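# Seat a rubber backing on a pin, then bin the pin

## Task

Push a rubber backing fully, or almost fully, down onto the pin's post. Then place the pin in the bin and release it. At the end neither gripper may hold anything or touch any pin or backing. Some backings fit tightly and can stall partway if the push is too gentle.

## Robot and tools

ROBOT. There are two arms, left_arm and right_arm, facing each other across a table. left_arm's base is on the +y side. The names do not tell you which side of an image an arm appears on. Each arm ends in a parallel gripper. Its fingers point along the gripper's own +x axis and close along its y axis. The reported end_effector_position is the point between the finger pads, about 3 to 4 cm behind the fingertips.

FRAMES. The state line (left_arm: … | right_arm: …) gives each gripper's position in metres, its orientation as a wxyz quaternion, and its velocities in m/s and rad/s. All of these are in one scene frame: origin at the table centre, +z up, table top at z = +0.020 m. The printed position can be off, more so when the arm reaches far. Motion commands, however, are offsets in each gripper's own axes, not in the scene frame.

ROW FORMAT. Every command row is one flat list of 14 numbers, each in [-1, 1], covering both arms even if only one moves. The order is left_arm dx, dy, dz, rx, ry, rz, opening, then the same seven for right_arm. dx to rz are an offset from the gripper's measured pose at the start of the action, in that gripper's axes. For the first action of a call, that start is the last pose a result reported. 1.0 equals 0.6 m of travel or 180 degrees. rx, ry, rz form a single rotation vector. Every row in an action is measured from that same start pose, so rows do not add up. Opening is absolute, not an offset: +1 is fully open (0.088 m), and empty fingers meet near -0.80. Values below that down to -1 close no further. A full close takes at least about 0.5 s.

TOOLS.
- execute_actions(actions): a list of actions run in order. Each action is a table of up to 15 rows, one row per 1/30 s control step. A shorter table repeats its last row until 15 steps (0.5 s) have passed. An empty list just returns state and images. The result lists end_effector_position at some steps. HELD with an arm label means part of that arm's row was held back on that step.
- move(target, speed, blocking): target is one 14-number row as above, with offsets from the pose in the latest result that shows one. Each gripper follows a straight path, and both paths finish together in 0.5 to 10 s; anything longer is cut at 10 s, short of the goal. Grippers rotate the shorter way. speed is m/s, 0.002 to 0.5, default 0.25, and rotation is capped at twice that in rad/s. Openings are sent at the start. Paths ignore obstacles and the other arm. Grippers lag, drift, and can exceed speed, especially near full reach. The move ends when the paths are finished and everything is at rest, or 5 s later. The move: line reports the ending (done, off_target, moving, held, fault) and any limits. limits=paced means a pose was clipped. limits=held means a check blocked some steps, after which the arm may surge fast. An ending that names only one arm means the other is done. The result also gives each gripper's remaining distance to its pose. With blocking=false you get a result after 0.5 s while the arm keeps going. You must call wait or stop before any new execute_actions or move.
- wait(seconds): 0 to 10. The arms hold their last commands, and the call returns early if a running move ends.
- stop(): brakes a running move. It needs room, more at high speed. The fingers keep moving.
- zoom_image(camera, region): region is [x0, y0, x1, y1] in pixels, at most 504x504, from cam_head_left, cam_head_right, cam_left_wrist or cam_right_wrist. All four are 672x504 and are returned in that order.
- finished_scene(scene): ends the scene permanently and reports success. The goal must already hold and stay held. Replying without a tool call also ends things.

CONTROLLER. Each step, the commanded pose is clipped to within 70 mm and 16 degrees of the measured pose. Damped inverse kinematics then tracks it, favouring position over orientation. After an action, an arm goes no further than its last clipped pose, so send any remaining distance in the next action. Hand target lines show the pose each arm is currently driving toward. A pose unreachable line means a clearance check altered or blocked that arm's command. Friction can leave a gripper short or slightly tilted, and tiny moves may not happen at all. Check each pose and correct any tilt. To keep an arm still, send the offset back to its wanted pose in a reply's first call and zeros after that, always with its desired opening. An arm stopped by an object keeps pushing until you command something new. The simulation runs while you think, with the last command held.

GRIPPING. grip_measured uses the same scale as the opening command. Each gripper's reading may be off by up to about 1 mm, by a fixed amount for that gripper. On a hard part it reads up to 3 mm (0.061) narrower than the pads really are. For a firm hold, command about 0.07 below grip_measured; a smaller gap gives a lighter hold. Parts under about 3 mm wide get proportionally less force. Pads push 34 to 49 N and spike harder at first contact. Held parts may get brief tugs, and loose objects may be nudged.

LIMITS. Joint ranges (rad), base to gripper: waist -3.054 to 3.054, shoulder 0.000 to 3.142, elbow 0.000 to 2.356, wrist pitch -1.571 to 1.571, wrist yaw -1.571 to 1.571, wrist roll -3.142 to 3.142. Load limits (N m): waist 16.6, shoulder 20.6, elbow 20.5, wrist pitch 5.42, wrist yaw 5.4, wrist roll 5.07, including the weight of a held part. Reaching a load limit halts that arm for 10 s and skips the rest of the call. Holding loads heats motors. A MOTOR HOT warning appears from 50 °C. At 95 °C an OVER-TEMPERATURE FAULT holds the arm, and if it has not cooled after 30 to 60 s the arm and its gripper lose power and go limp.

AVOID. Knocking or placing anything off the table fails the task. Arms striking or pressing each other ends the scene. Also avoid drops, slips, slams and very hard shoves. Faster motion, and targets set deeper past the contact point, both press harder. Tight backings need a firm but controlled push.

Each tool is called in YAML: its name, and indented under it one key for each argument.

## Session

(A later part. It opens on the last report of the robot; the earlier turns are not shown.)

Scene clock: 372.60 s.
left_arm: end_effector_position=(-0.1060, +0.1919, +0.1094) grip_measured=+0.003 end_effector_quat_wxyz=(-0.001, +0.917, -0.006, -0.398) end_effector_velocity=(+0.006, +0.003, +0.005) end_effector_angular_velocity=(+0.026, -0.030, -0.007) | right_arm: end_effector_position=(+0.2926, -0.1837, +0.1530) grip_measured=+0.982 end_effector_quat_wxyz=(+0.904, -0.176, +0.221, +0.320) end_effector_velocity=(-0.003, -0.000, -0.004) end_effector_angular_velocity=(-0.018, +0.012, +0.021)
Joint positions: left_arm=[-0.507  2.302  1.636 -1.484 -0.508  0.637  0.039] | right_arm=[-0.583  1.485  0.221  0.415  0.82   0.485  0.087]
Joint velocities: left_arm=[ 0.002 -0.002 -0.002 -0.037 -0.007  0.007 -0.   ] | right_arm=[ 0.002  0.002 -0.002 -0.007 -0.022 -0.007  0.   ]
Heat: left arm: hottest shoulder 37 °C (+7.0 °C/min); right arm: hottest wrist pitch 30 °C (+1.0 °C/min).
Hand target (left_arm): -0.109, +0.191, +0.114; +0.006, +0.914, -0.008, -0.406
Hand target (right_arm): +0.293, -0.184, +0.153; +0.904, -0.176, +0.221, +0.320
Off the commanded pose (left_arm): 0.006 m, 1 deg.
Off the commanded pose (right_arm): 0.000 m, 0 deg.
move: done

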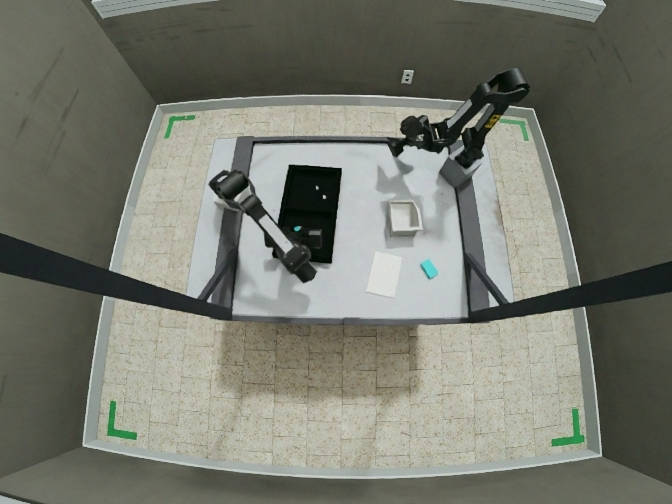

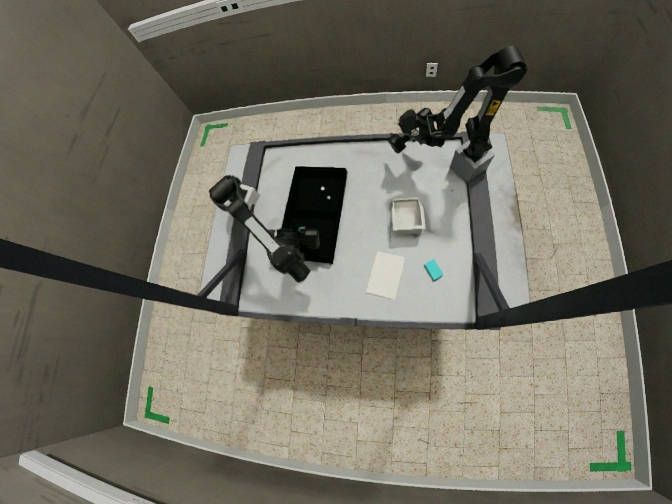

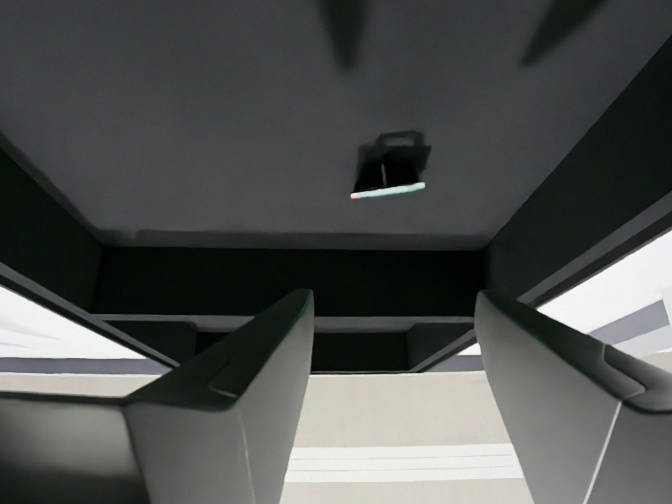

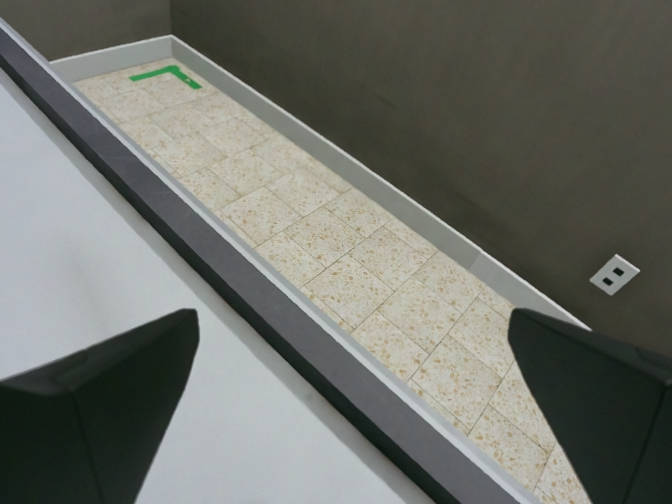

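move:
  target: [0.0459, 0.0027, 0.0007, -0.0391, -0.1001, 0.0110, 0.0, 0, 0, 0, 0, 0, 0, 1]
  speed: 0.15

Scene clock: 481.17 s.
left_arm: end_effector_position=(-0.0888, +0.1890, +0.0875) grip_measured=+0.003 end_effector_quat_wxyz=(+0.062, +0.844, +0.003, -0.532) end_effector_velocity=(-0.000, +0.002, +0.000) end_effector_angular_velocity=(-0.016, -0.003, +0.011) | right_arm: end_effector_position=(+0.2926, -0.1837, +0.1530) grip_measured=+0.982 end_effector_quat_wxyz=(+0.904, -0.176, +0.221, +0.320) end_effector_velocity=(+0.000, -0.003, -0.002) end_effector_angular_velocity=(-0.033, -0.007, +0.014)
Joint positions: left_arm=[-0.407  2.073  1.306 -1.053 -0.382  0.738  0.039] | right_arm=[-0.583  1.485  0.221  0.415  0.82   0.485  0.087]
Joint velocities: left_arm=[-0.007 -0.007 -0.012  0.007 -0.007 -0.022 -0.   ] | right_arm=[-0.002 -0.007 -0.002 -0.022 -0.007 -0.022 -0.   ]
Heat: left arm: hottest shoulder 43 °C (+2.0 °C/min); right arm: hottest wrist pitch 30 °C (+0.0 °C/min).
Hand target (left_arm): -0.087, +0.190, +0.090; +0.063, +0.842, +0.003, -0.535
Hand target (right_arm): +0.293, -0.184, +0.153; +0.904, -0.176, +0.221, +0.320
Off the commanded pose (left_arm): 0.002 m, 1 deg.
Off the commanded pose (right_arm): 0.000 m, 0 deg.
move: done

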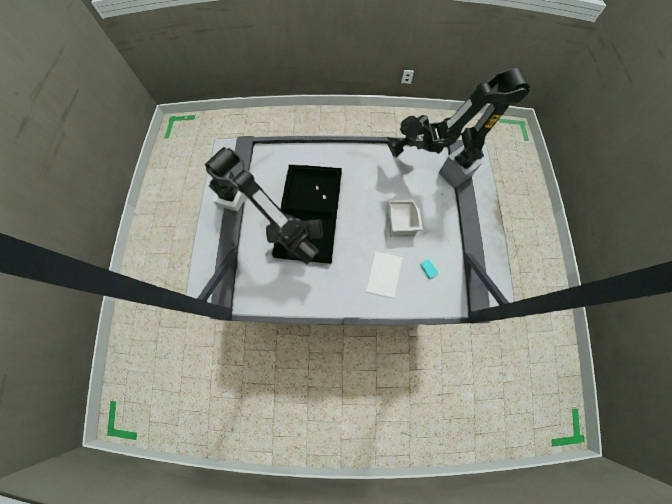

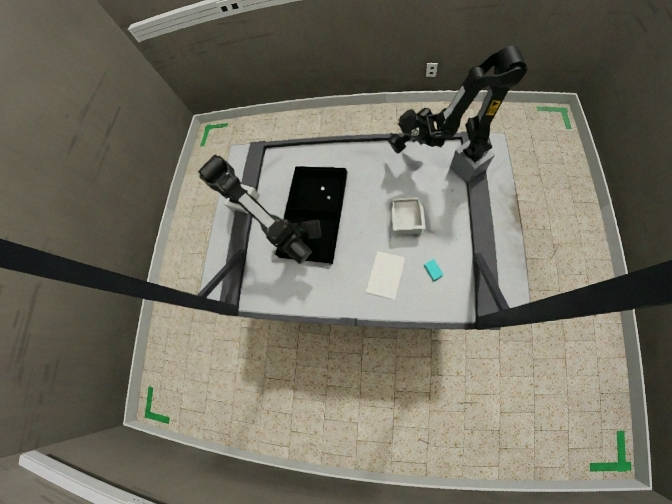

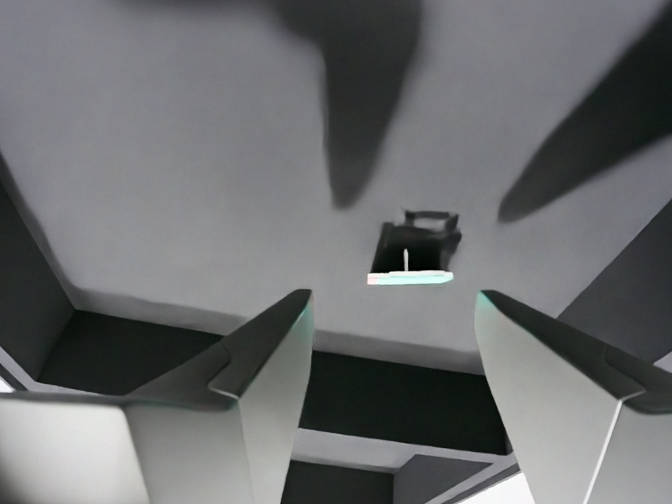

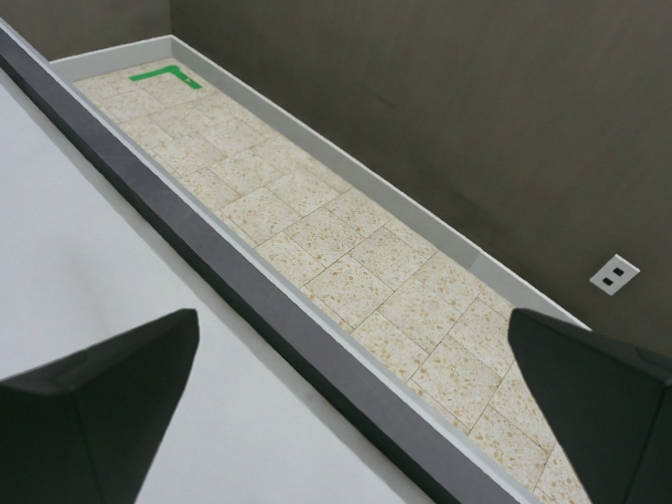

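move:
  target: [0.03, -0.0095, -0.011, 0, 0, 0, 0.0, 0, 0, 0, 0, 0, 0, 1]
  speed: 0.05

Scene clock: 503.67 s.
left_arm: end_effector_position=(-0.0776, +0.1943, +0.0712) grip_measured=+0.003 end_effector_quat_wxyz=(+0.061, +0.845, +0.006, -0.532) end_effector_velocity=(+0.004, -0.001, -0.000) end_effector_angular_velocity=(-0.015, -0.018, +0.004) | right_arm: end_effector_position=(+0.2926, -0.1837, +0.1530) grip_measured=+0.982 end_effector_quat_wxyz=(+0.904, -0.176, +0.221, +0.320) end_effector_velocity=(-0.001, +0.001, -0.002) end_effector_angular_velocity=(-0.009, +0.013, +0.011)
Joint positions: left_arm=[-0.39   2.072  1.229 -0.976 -0.384  0.753  0.039] | right_arm=[-0.583  1.485  0.221  0.415  0.82   0.485  0.087]
Joint velocities: left_arm=[ 0.002 -0.002 -0.012  0.007 -0.022 -0.007  0.   ] | right_arm=[-0.007 -0.002  0.002 -0.007 -0.022 -0.007 -0.   ]
Heat: left arm: hottest shoulder 43 °C (+1.0 °C/min); right arm: hottest wrist pitch 30 °C (+0.0 °C/min).
Hand target (left_arm): -0.075, +0.195, +0.073; +0.062, +0.845, +0.003, -0.532
Hand target (right_arm): +0.293, -0.184, +0.153; +0.904, -0.176, +0.221, +0.320
Off the commanded pose (left_arm): 0.003 m, 0 deg.
Off the commanded pose (right_arm): 0.000 m, 0 deg.
move: done

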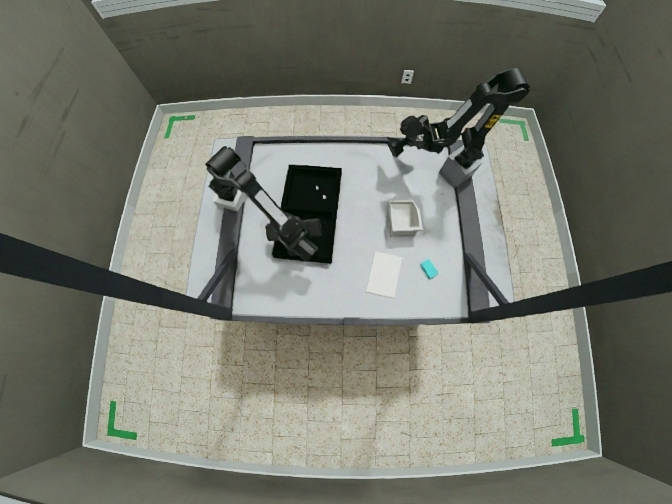

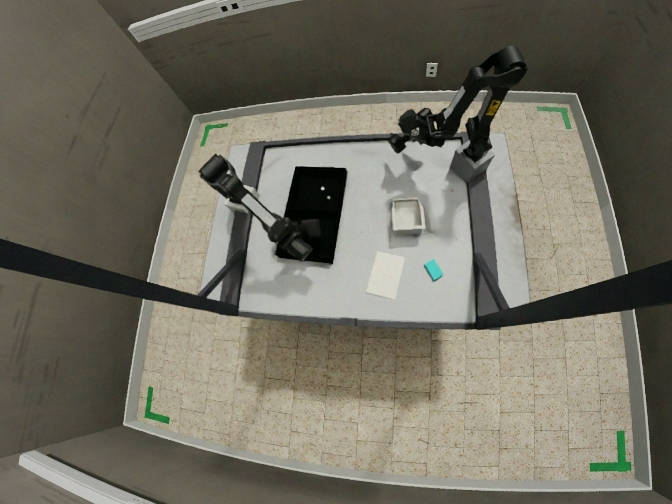

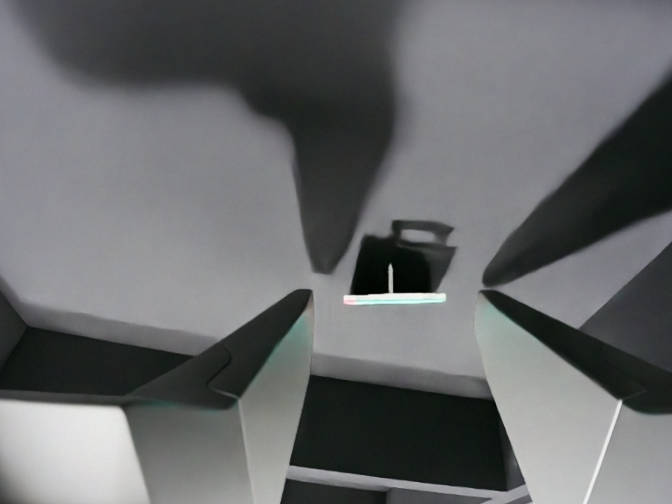

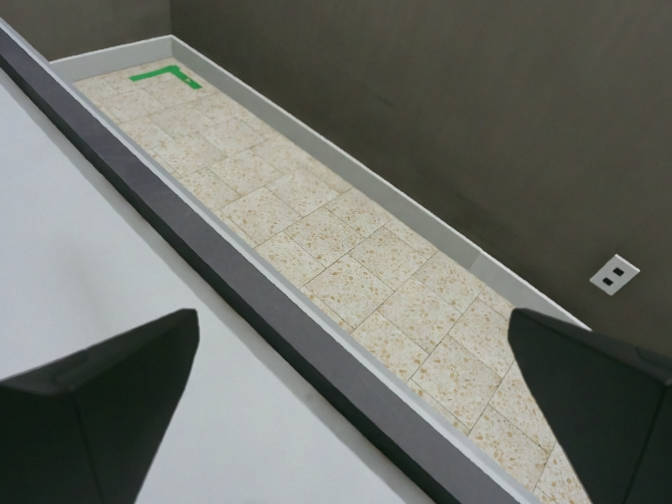

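move:
  target: [0.008, 0, -0.010, 0, 0, 0, 0.0, 0, 0, 0, 0, 0, 0, 1]
  speed: 0.03

Scene clock: 517.47 s.
left_arm: end_effector_position=(-0.0723, +0.1944, +0.0671) grip_measured=+0.003 end_effector_quat_wxyz=(+0.060, +0.845, +0.008, -0.531) end_effector_velocity=(+0.001, +0.001, -0.002) end_effector_angular_velocity=(-0.006, -0.007, +0.002) | right_arm: end_effector_position=(+0.2926, -0.1837, +0.1530) grip_measured=+0.982 end_effector_quat_wxyz=(+0.904, -0.176, +0.221, +0.320) end_effector_velocity=(-0.000, -0.002, -0.003) end_effector_angular_velocity=(-0.018, +0.001, +0.006)
Joint positions: left_arm=[-0.376  2.072  1.21  -0.955 -0.384  0.765  0.039] | right_arm=[-0.583  1.485  0.221  0.415  0.82   0.485  0.087]
Joint velocities: left_arm=[-0.002  0.002 -0.007  0.007 -0.007 -0.007  0.   ] | right_arm=[-0.002  0.002 -0.002 -0.007 -0.007 -0.007  0.   ]
Heat: left arm: hottest shoulder 42 °C (-1.0 °C/min); right arm: hottest wrist pitch 30 °C (+0.0 °C/min).
Hand target (left_arm): -0.070, +0.195, +0.069; +0.061, +0.845, +0.006, -0.531
Hand target (right_arm): +0.293, -0.184, +0.153; +0.904, -0.176, +0.221, +0.320
Off the commanded pose (left_arm): 0.003 m, 0 deg.
Off the commanded pose (right_arm): 0.000 m, 0 deg.
move: done

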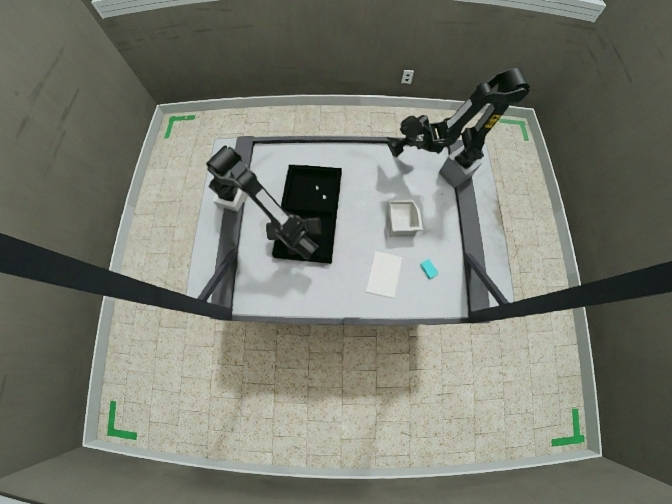

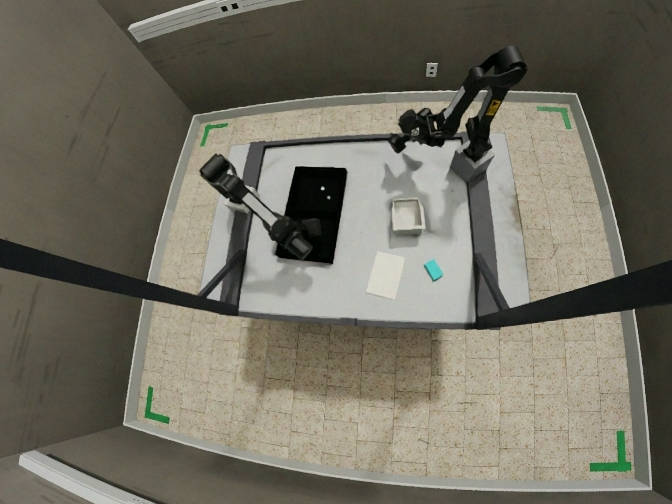

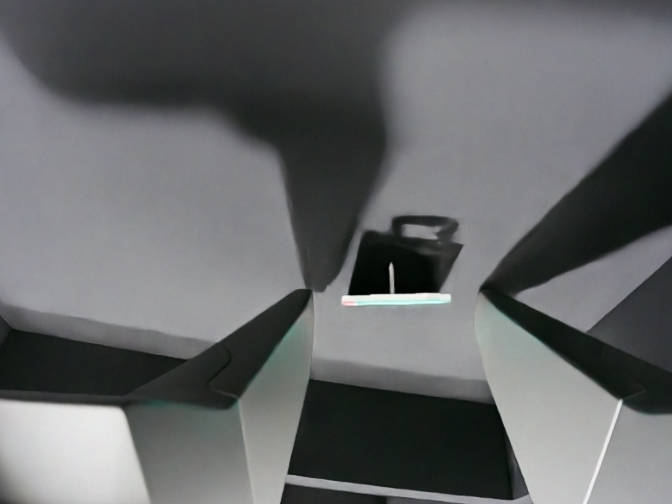

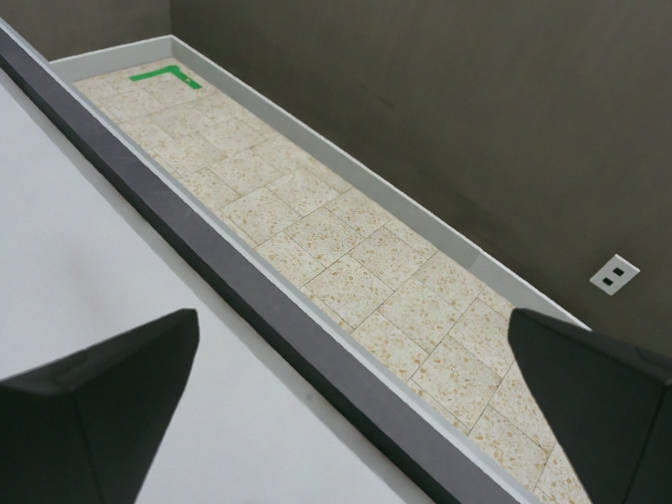

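zoom_image:
  camera: "cam_left_wrist"
  region: [260, 200, 540, 400]

Region (260, 200, 540, 400) of cam_left_wrist's 672x504 image, scaled by 1.800, with more detail than that image has; it fills the top 360 rows of this view, and the rest is white.

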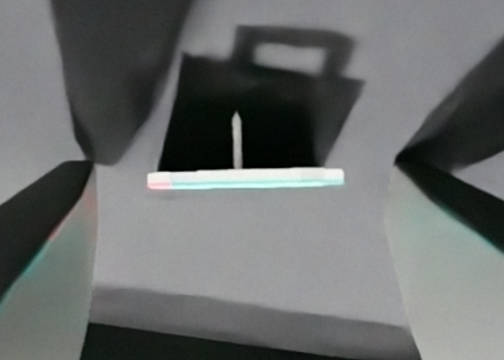

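move:
  target: [-0.0088, 0, 0.0105, 0, 0, 0, 0.0, 0, 0, 0, 0, 0, 0, 1]
  speed: 0.03

Scene clock: 568.27 s.
left_arm: end_effector_position=(-0.0774, +0.1951, +0.0703) grip_measured=+0.003 end_effector_quat_wxyz=(+0.059, +0.846, +0.007, -0.531) end_effector_velocity=(+0.004, +0.001, +0.002) end_effector_angular_velocity=(+0.001, -0.030, -0.001) | right_arm: end_effector_position=(+0.2926, -0.1837, +0.1530) grip_measured=+0.982 end_effector_quat_wxyz=(+0.904, -0.176, +0.221, +0.320) end_effector_velocity=(+0.000, -0.003, -0.003) end_effector_angular_velocity=(-0.027, +0.000, +0.006)
Joint positions: left_arm=[-0.391  2.076  1.229 -0.977 -0.383  0.753  0.039] | right_arm=[-0.583  1.485  0.221  0.415  0.82   0.485  0.087]
Joint velocities: left_arm=[-0.002  0.002  0.002 -0.022 -0.022 -0.007 -0.   ] | right_arm=[-0.002 -0.002 -0.002 -0.022 -0.007 -0.007 -0.001]
Heat: left arm: hottest shoulder 42 °C (-1.0 °C/min); right arm: hottest wrist pitch 31 °C (+1.0 °C/min).
Hand target (left_arm): -0.080, +0.194, +0.069; +0.059, +0.845, +0.008, -0.532
Hand target (right_arm): +0.293, -0.184, +0.153; +0.904, -0.176, +0.221, +0.320
Off the commanded pose (left_arm): 0.003 m, 0 deg.
Off the commanded pose (right_arm): 0.000 m, 0 deg.
move: done

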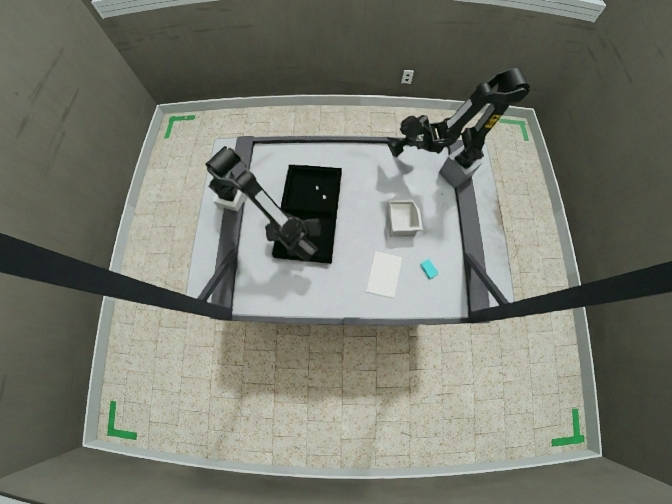

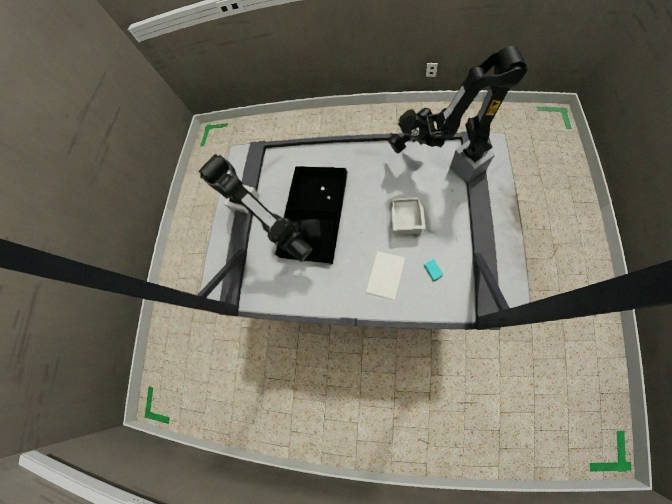

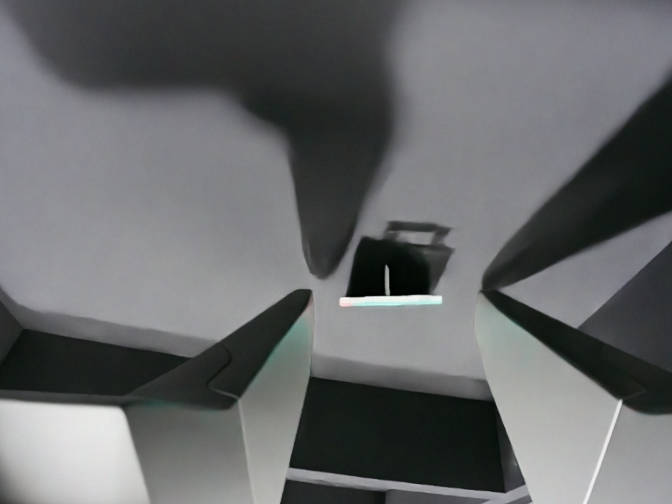

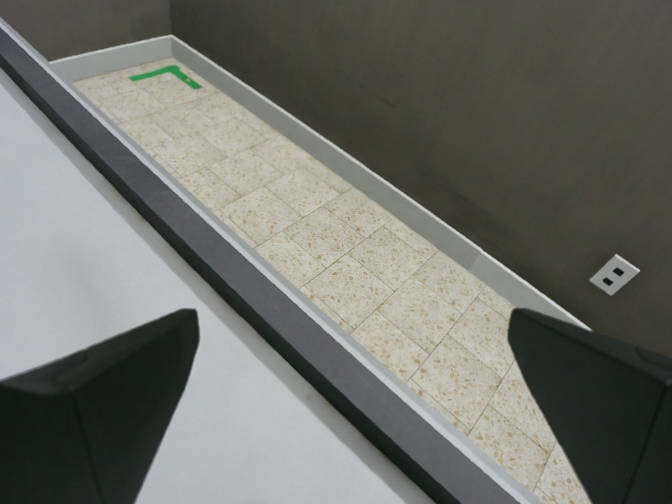

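move:
  target: [0.0077, 0.0012, 0.0095, 0, 0, 0, -0.17, 0, 0, 0, 0, 0, 0, 1]
  speed: 0.02

Scene clock: 579.20 s.
left_arm: end_effector_position=(-0.0782, +0.1944, +0.0661) grip_measured=-0.167 end_effector_quat_wxyz=(+0.059, +0.846, +0.007, -0.530) end_effector_velocity=(+0.000, +0.002, +0.001) end_effector_angular_velocity=(-0.002, -0.010, -0.003) | right_arm: end_effector_position=(+0.2926, -0.1837, +0.1530) grip_measured=+0.982 end_effector_quat_wxyz=(+0.904, -0.176, +0.221, +0.320) end_effector_velocity=(+0.000, -0.004, -0.004) end_effector_angular_velocity=(-0.032, -0.000, +0.006)
Joint positions: left_arm=[-0.391  2.088  1.229 -0.965 -0.383  0.752  0.031] | right_arm=[-0.583  1.485  0.221  0.415  0.82   0.485  0.087]
Joint velocities: left_arm=[-0.007 -0.002 -0.002 -0.007 -0.007 -0.007 -0.   ] | right_arm=[-0.002  0.002 -0.002 -0.022 -0.007 -0.007  0.   ]
Heat: left arm: hottest shoulder 40 °C (-2.0 °C/min); right arm: hottest wrist pitch 31 °C (+1.0 °C/min).
Hand target (left_arm): -0.080, +0.194, +0.064; +0.059, +0.846, +0.006, -0.531
Hand target (right_arm): +0.293, -0.184, +0.153; +0.904, -0.176, +0.221, +0.320
Off the commanded pose (left_arm): 0.003 m, 0 deg.
Off the commanded pose (right_arm): 0.000 m, 0 deg.
move: done

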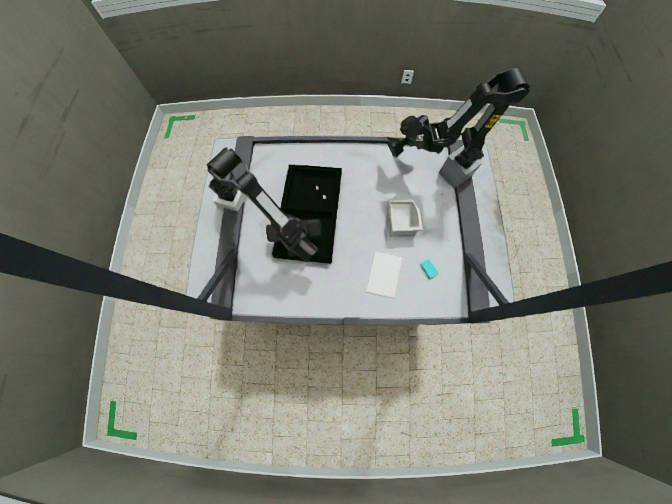

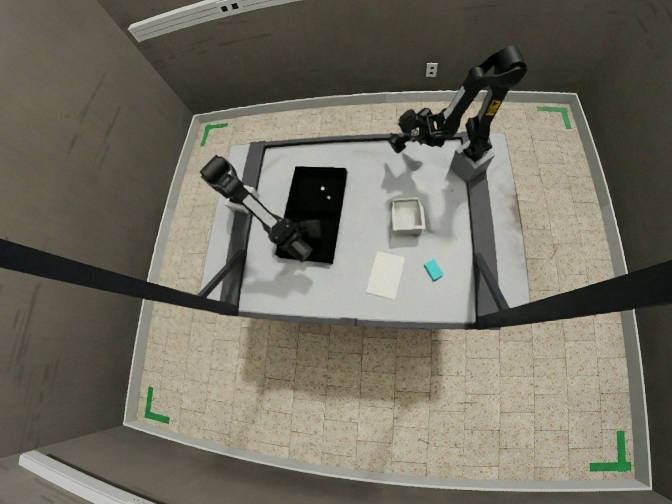

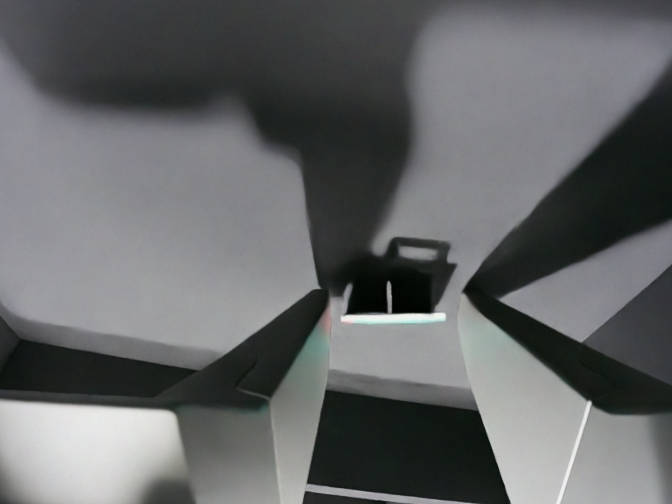

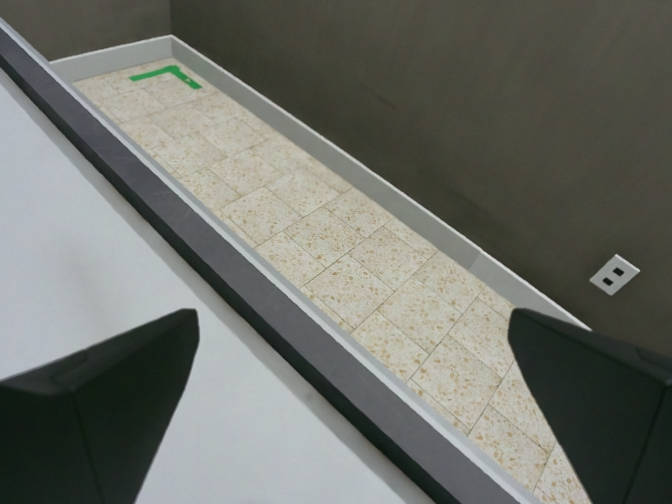

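zoom_image:
  camera: "cam_left_wrist"
  region: [290, 220, 500, 380]

Region (290, 220, 500, 380) of cam_left_wrist's 672x504 image, scaled by 2.400, with more detail than that image has; it fills the top 384 rows of this view, and the rest is white.

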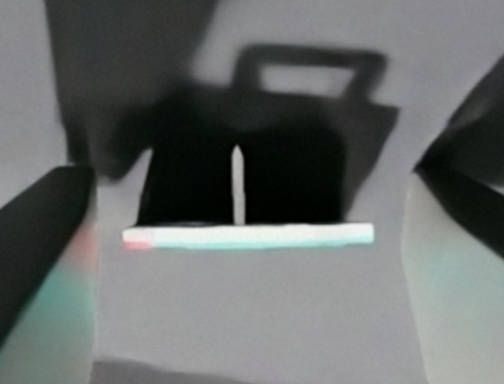

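move:
  target: [0, 0, 0, 0, 0, 0, -0.42, 0, 0, 0, 0, 0, 0, 1]
  speed: 0.02

Scene clock: 603.03 s.
left_arm: end_effector_position=(-0.0782, +0.1944, +0.0661) grip_measured=-0.402 end_effector_quat_wxyz=(+0.059, +0.846, +0.007, -0.530) end_effector_velocity=(-0.001, -0.002, +0.002) end_effector_angular_velocity=(-0.017, +0.002, +0.002) | right_arm: end_effector_position=(+0.2926, -0.1837, +0.1530) grip_measured=+0.982 end_effector_quat_wxyz=(+0.904, -0.176, +0.221, +0.320) end_effector_velocity=(-0.000, +0.002, +0.001) end_effector_angular_velocity=(+0.007, +0.003, +0.006)
Joint positions: left_arm=[-0.391  2.088  1.229 -0.965 -0.383  0.752  0.019] | right_arm=[-0.583  1.485  0.221  0.415  0.82   0.485  0.087]
Joint velocities: left_arm=[-0.002 -0.007 -0.002  0.007 -0.007 -0.007 -0.   ] | right_arm=[-0.002 -0.002  0.002  0.007 -0.007 -0.007 -0.   ]
Heat: left arm: hottest shoulder 39 °C (-3.0 °C/min); right arm: hottest wrist pitch 31 °C (+1.0 °C/min).
Hand target (left_arm): -0.078, +0.194, +0.066; +0.059, +0.846, +0.007, -0.530
Hand target (right_arm): +0.293, -0.184, +0.153; +0.904, -0.176, +0.221, +0.320
Off the commanded pose (left_arm): 0.000 m, 0 deg.
Off the commanded pose (right_arm): 0.000 m, 0 deg.
move: done

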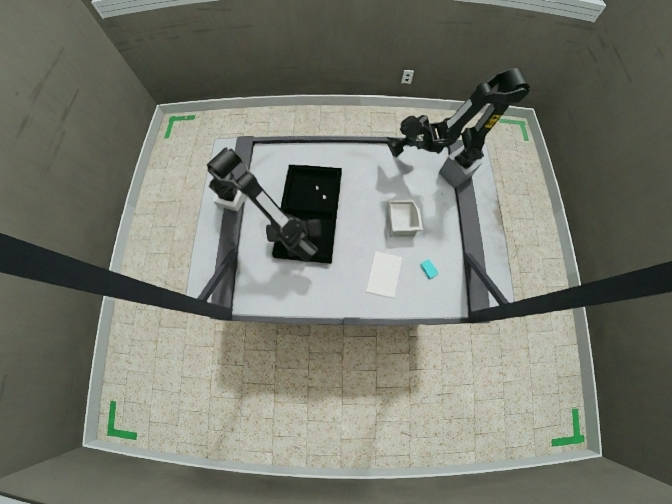

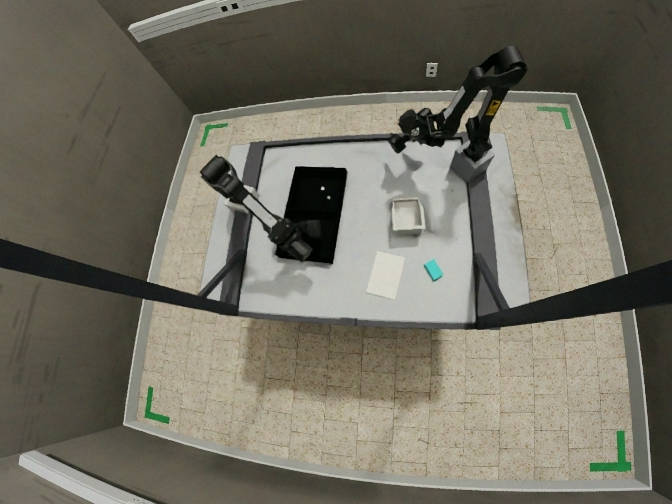

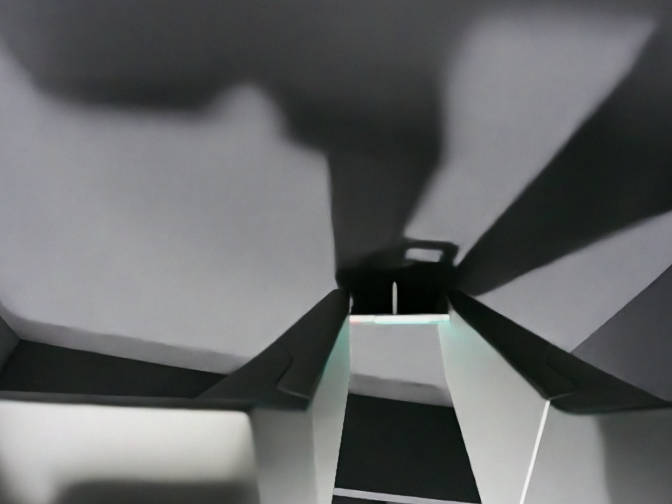

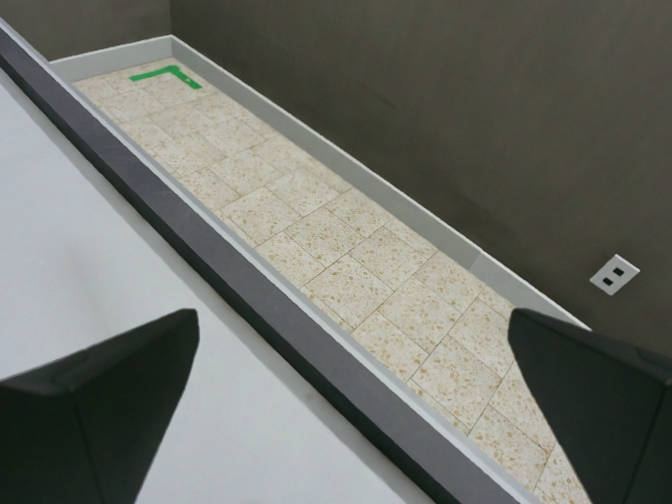

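move:
  target: [0, 0, 0, 0, 0, 0, -0.49, 0, 0, 0, 0, 0, 0, 1]
  speed: 0.02

zoom_image:
  camera: "cam_left_wrist"
  region: [290, 220, 500, 380]

Scene clock: 612.67 s.
left_arm: end_effector_position=(-0.0782, +0.1944, +0.0661) grip_measured=-0.402 end_effector_quat_wxyz=(+0.059, +0.846, +0.007, -0.530) end_effector_velocity=(+0.002, +0.003, +0.000) end_effector_angular_velocity=(+0.002, -0.013, +0.002) | right_arm: end_effector_position=(+0.2926, -0.1837, +0.1530) grip_measured=+0.982 end_effector_quat_wxyz=(+0.904, -0.176, +0.221, +0.320) end_effector_velocity=(+0.001, -0.000, -0.001) end_effector_angular_velocity=(-0.003, +0.002, +0.001)
Joint positions: left_arm=[-0.391  2.088  1.229 -0.965 -0.383  0.752  0.019] | right_arm=[-0.583  1.485  0.221  0.415  0.82   0.485  0.087]
Joint velocities: left_arm=[-0.002 -0.002 -0.007 -0.007 -0.007 -0.007 -0.   ] | right_arm=[-0.007  0.002 -0.002  0.007 -0.007 -0.007 -0.   ]
Heat: left arm: hottest shoulder 39 °C (-3.0 °C/min); right arm: hottest wrist pitch 31 °C (+0.0 °C/min).
Hand target (left_arm): -0.078, +0.194, +0.066; +0.059, +0.846, +0.007, -0.530
Hand target (right_arm): +0.293, -0.184, +0.153; +0.904, -0.176, +0.221, +0.320
Off the commanded pose (left_arm): 0.000 m, 0 deg.
Off the commanded pose (right_arm): 0.000 m, 0 deg.
move: done

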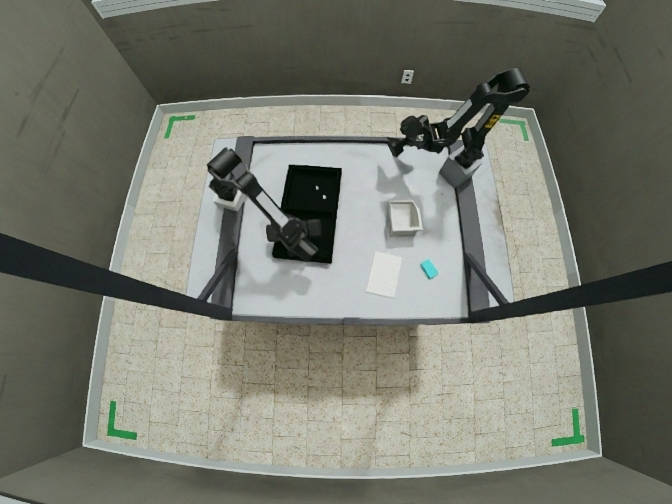

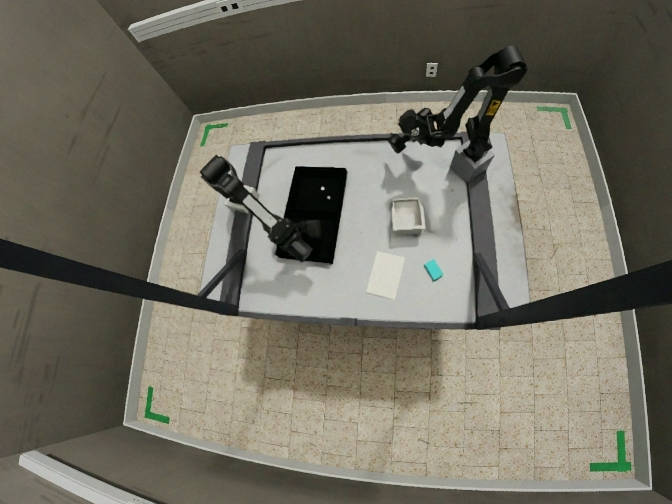

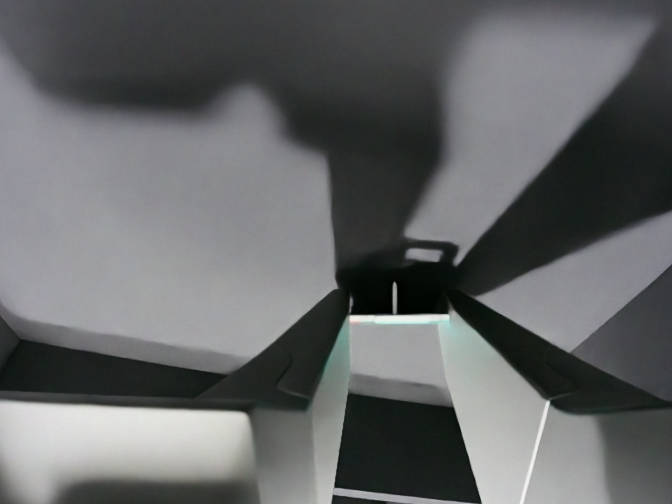

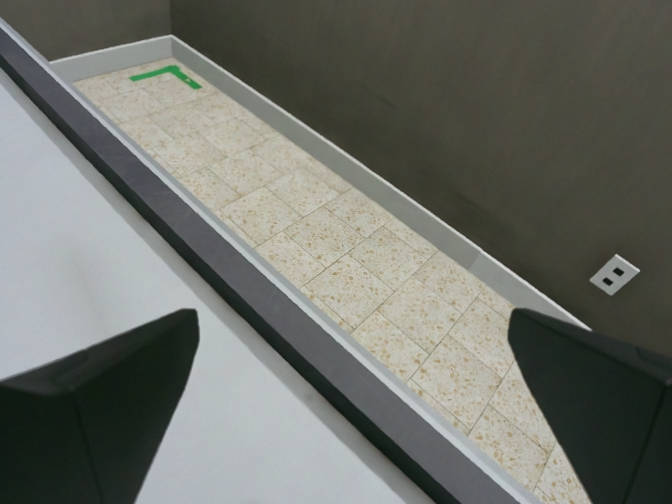

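Region (290, 220, 500, 380) of cam_left_wrist's 672x504 image, scaled by 2.400, with more detail than that image has; it fills the top 384 rows of this view, and the rest is white.

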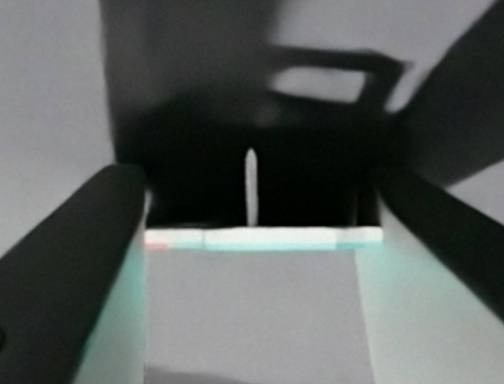

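move:
  target: [-0.0899, 0.0092, -0.0432, 0, 0, 0, -0.49, -0.2207, 0.0730, -0.0258, -0.1170, -0.0352, 0.2988, 1]
  speed: 0.25

Scene clock: 692.77 s.
left_arm: end_effector_position=(-0.0760, +0.1972, +0.1202) grip_measured=-0.402 end_effector_quat_wxyz=(+0.051, +0.850, +0.011, -0.524) end_effector_velocity=(+0.002, +0.002, +0.002) end_effector_angular_velocity=(-0.009, -0.009, +0.015) | right_arm: end_effector_position=(+0.2129, -0.2044, +0.1848) grip_measured=+0.982 end_effector_quat_wxyz=(+0.755, -0.189, +0.188, +0.599) end_effector_velocity=(-0.000, -0.001, -0.002) end_effector_angular_velocity=(-0.009, -0.003, +0.007)
Joint positions: left_arm=[-0.391  1.99   1.32  -1.177 -0.383  0.752  0.019] | right_arm=[-0.474  0.692  0.031  0.084  0.364  0.159  0.087]
Joint velocities: left_arm=[-0.002 -0.007 -0.007 -0.007 -0.007 -0.022  0.   ] | right_arm=[-0.002 -0.002 -0.002 -0.007 -0.007 -0.007 -0.   ]
Heat: left arm: hottest shoulder 40 °C (+1.0 °C/min); right arm: hottest wrist pitch 31 °C (+0.0 °C/min).
Hand target (left_arm): -0.078, +0.194, +0.126; +0.059, +0.846, +0.006, -0.530
Hand target (right_arm): +0.213, -0.205, +0.184; +0.755, -0.190, +0.189, +0.598
Off the commanded pose (left_arm): 0.007 m, 1 deg.
Off the commanded pose (right_arm): 0.053 m, 21 deg; orientation clipped at the last step of the last action.
move: held (right_arm); limits=paced,held; held on 28 of 71 steps (right_arm), including the last (right_arm)
pose unreachable (right arm): on one or more control steps of this call, first in action 0 (counted from 0), this arm could not follow its commanded pose, so it was not sent that pose on those steps. On the call's last step it was still not sent that pose. It may still have moved: this result reports where it is.
cause: the commanded pose would bring two parts of the arm too close to each other (joints 3 (elbow) to 5 (wrist yaw) lie between them).

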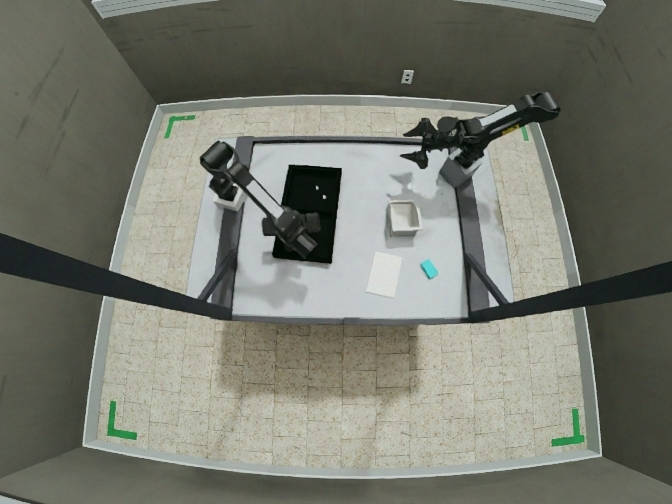

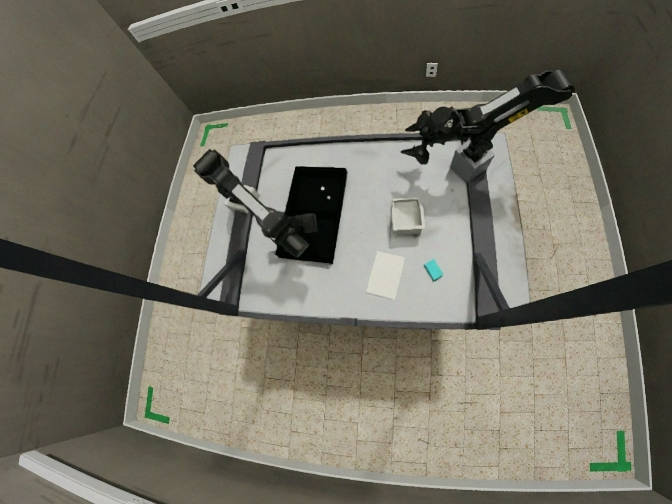

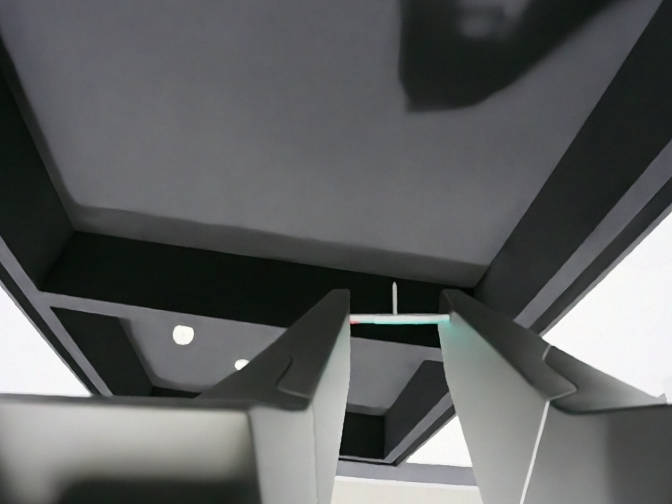

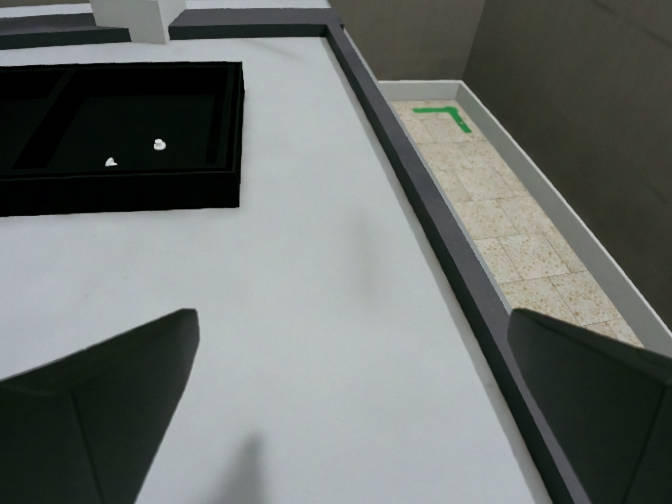

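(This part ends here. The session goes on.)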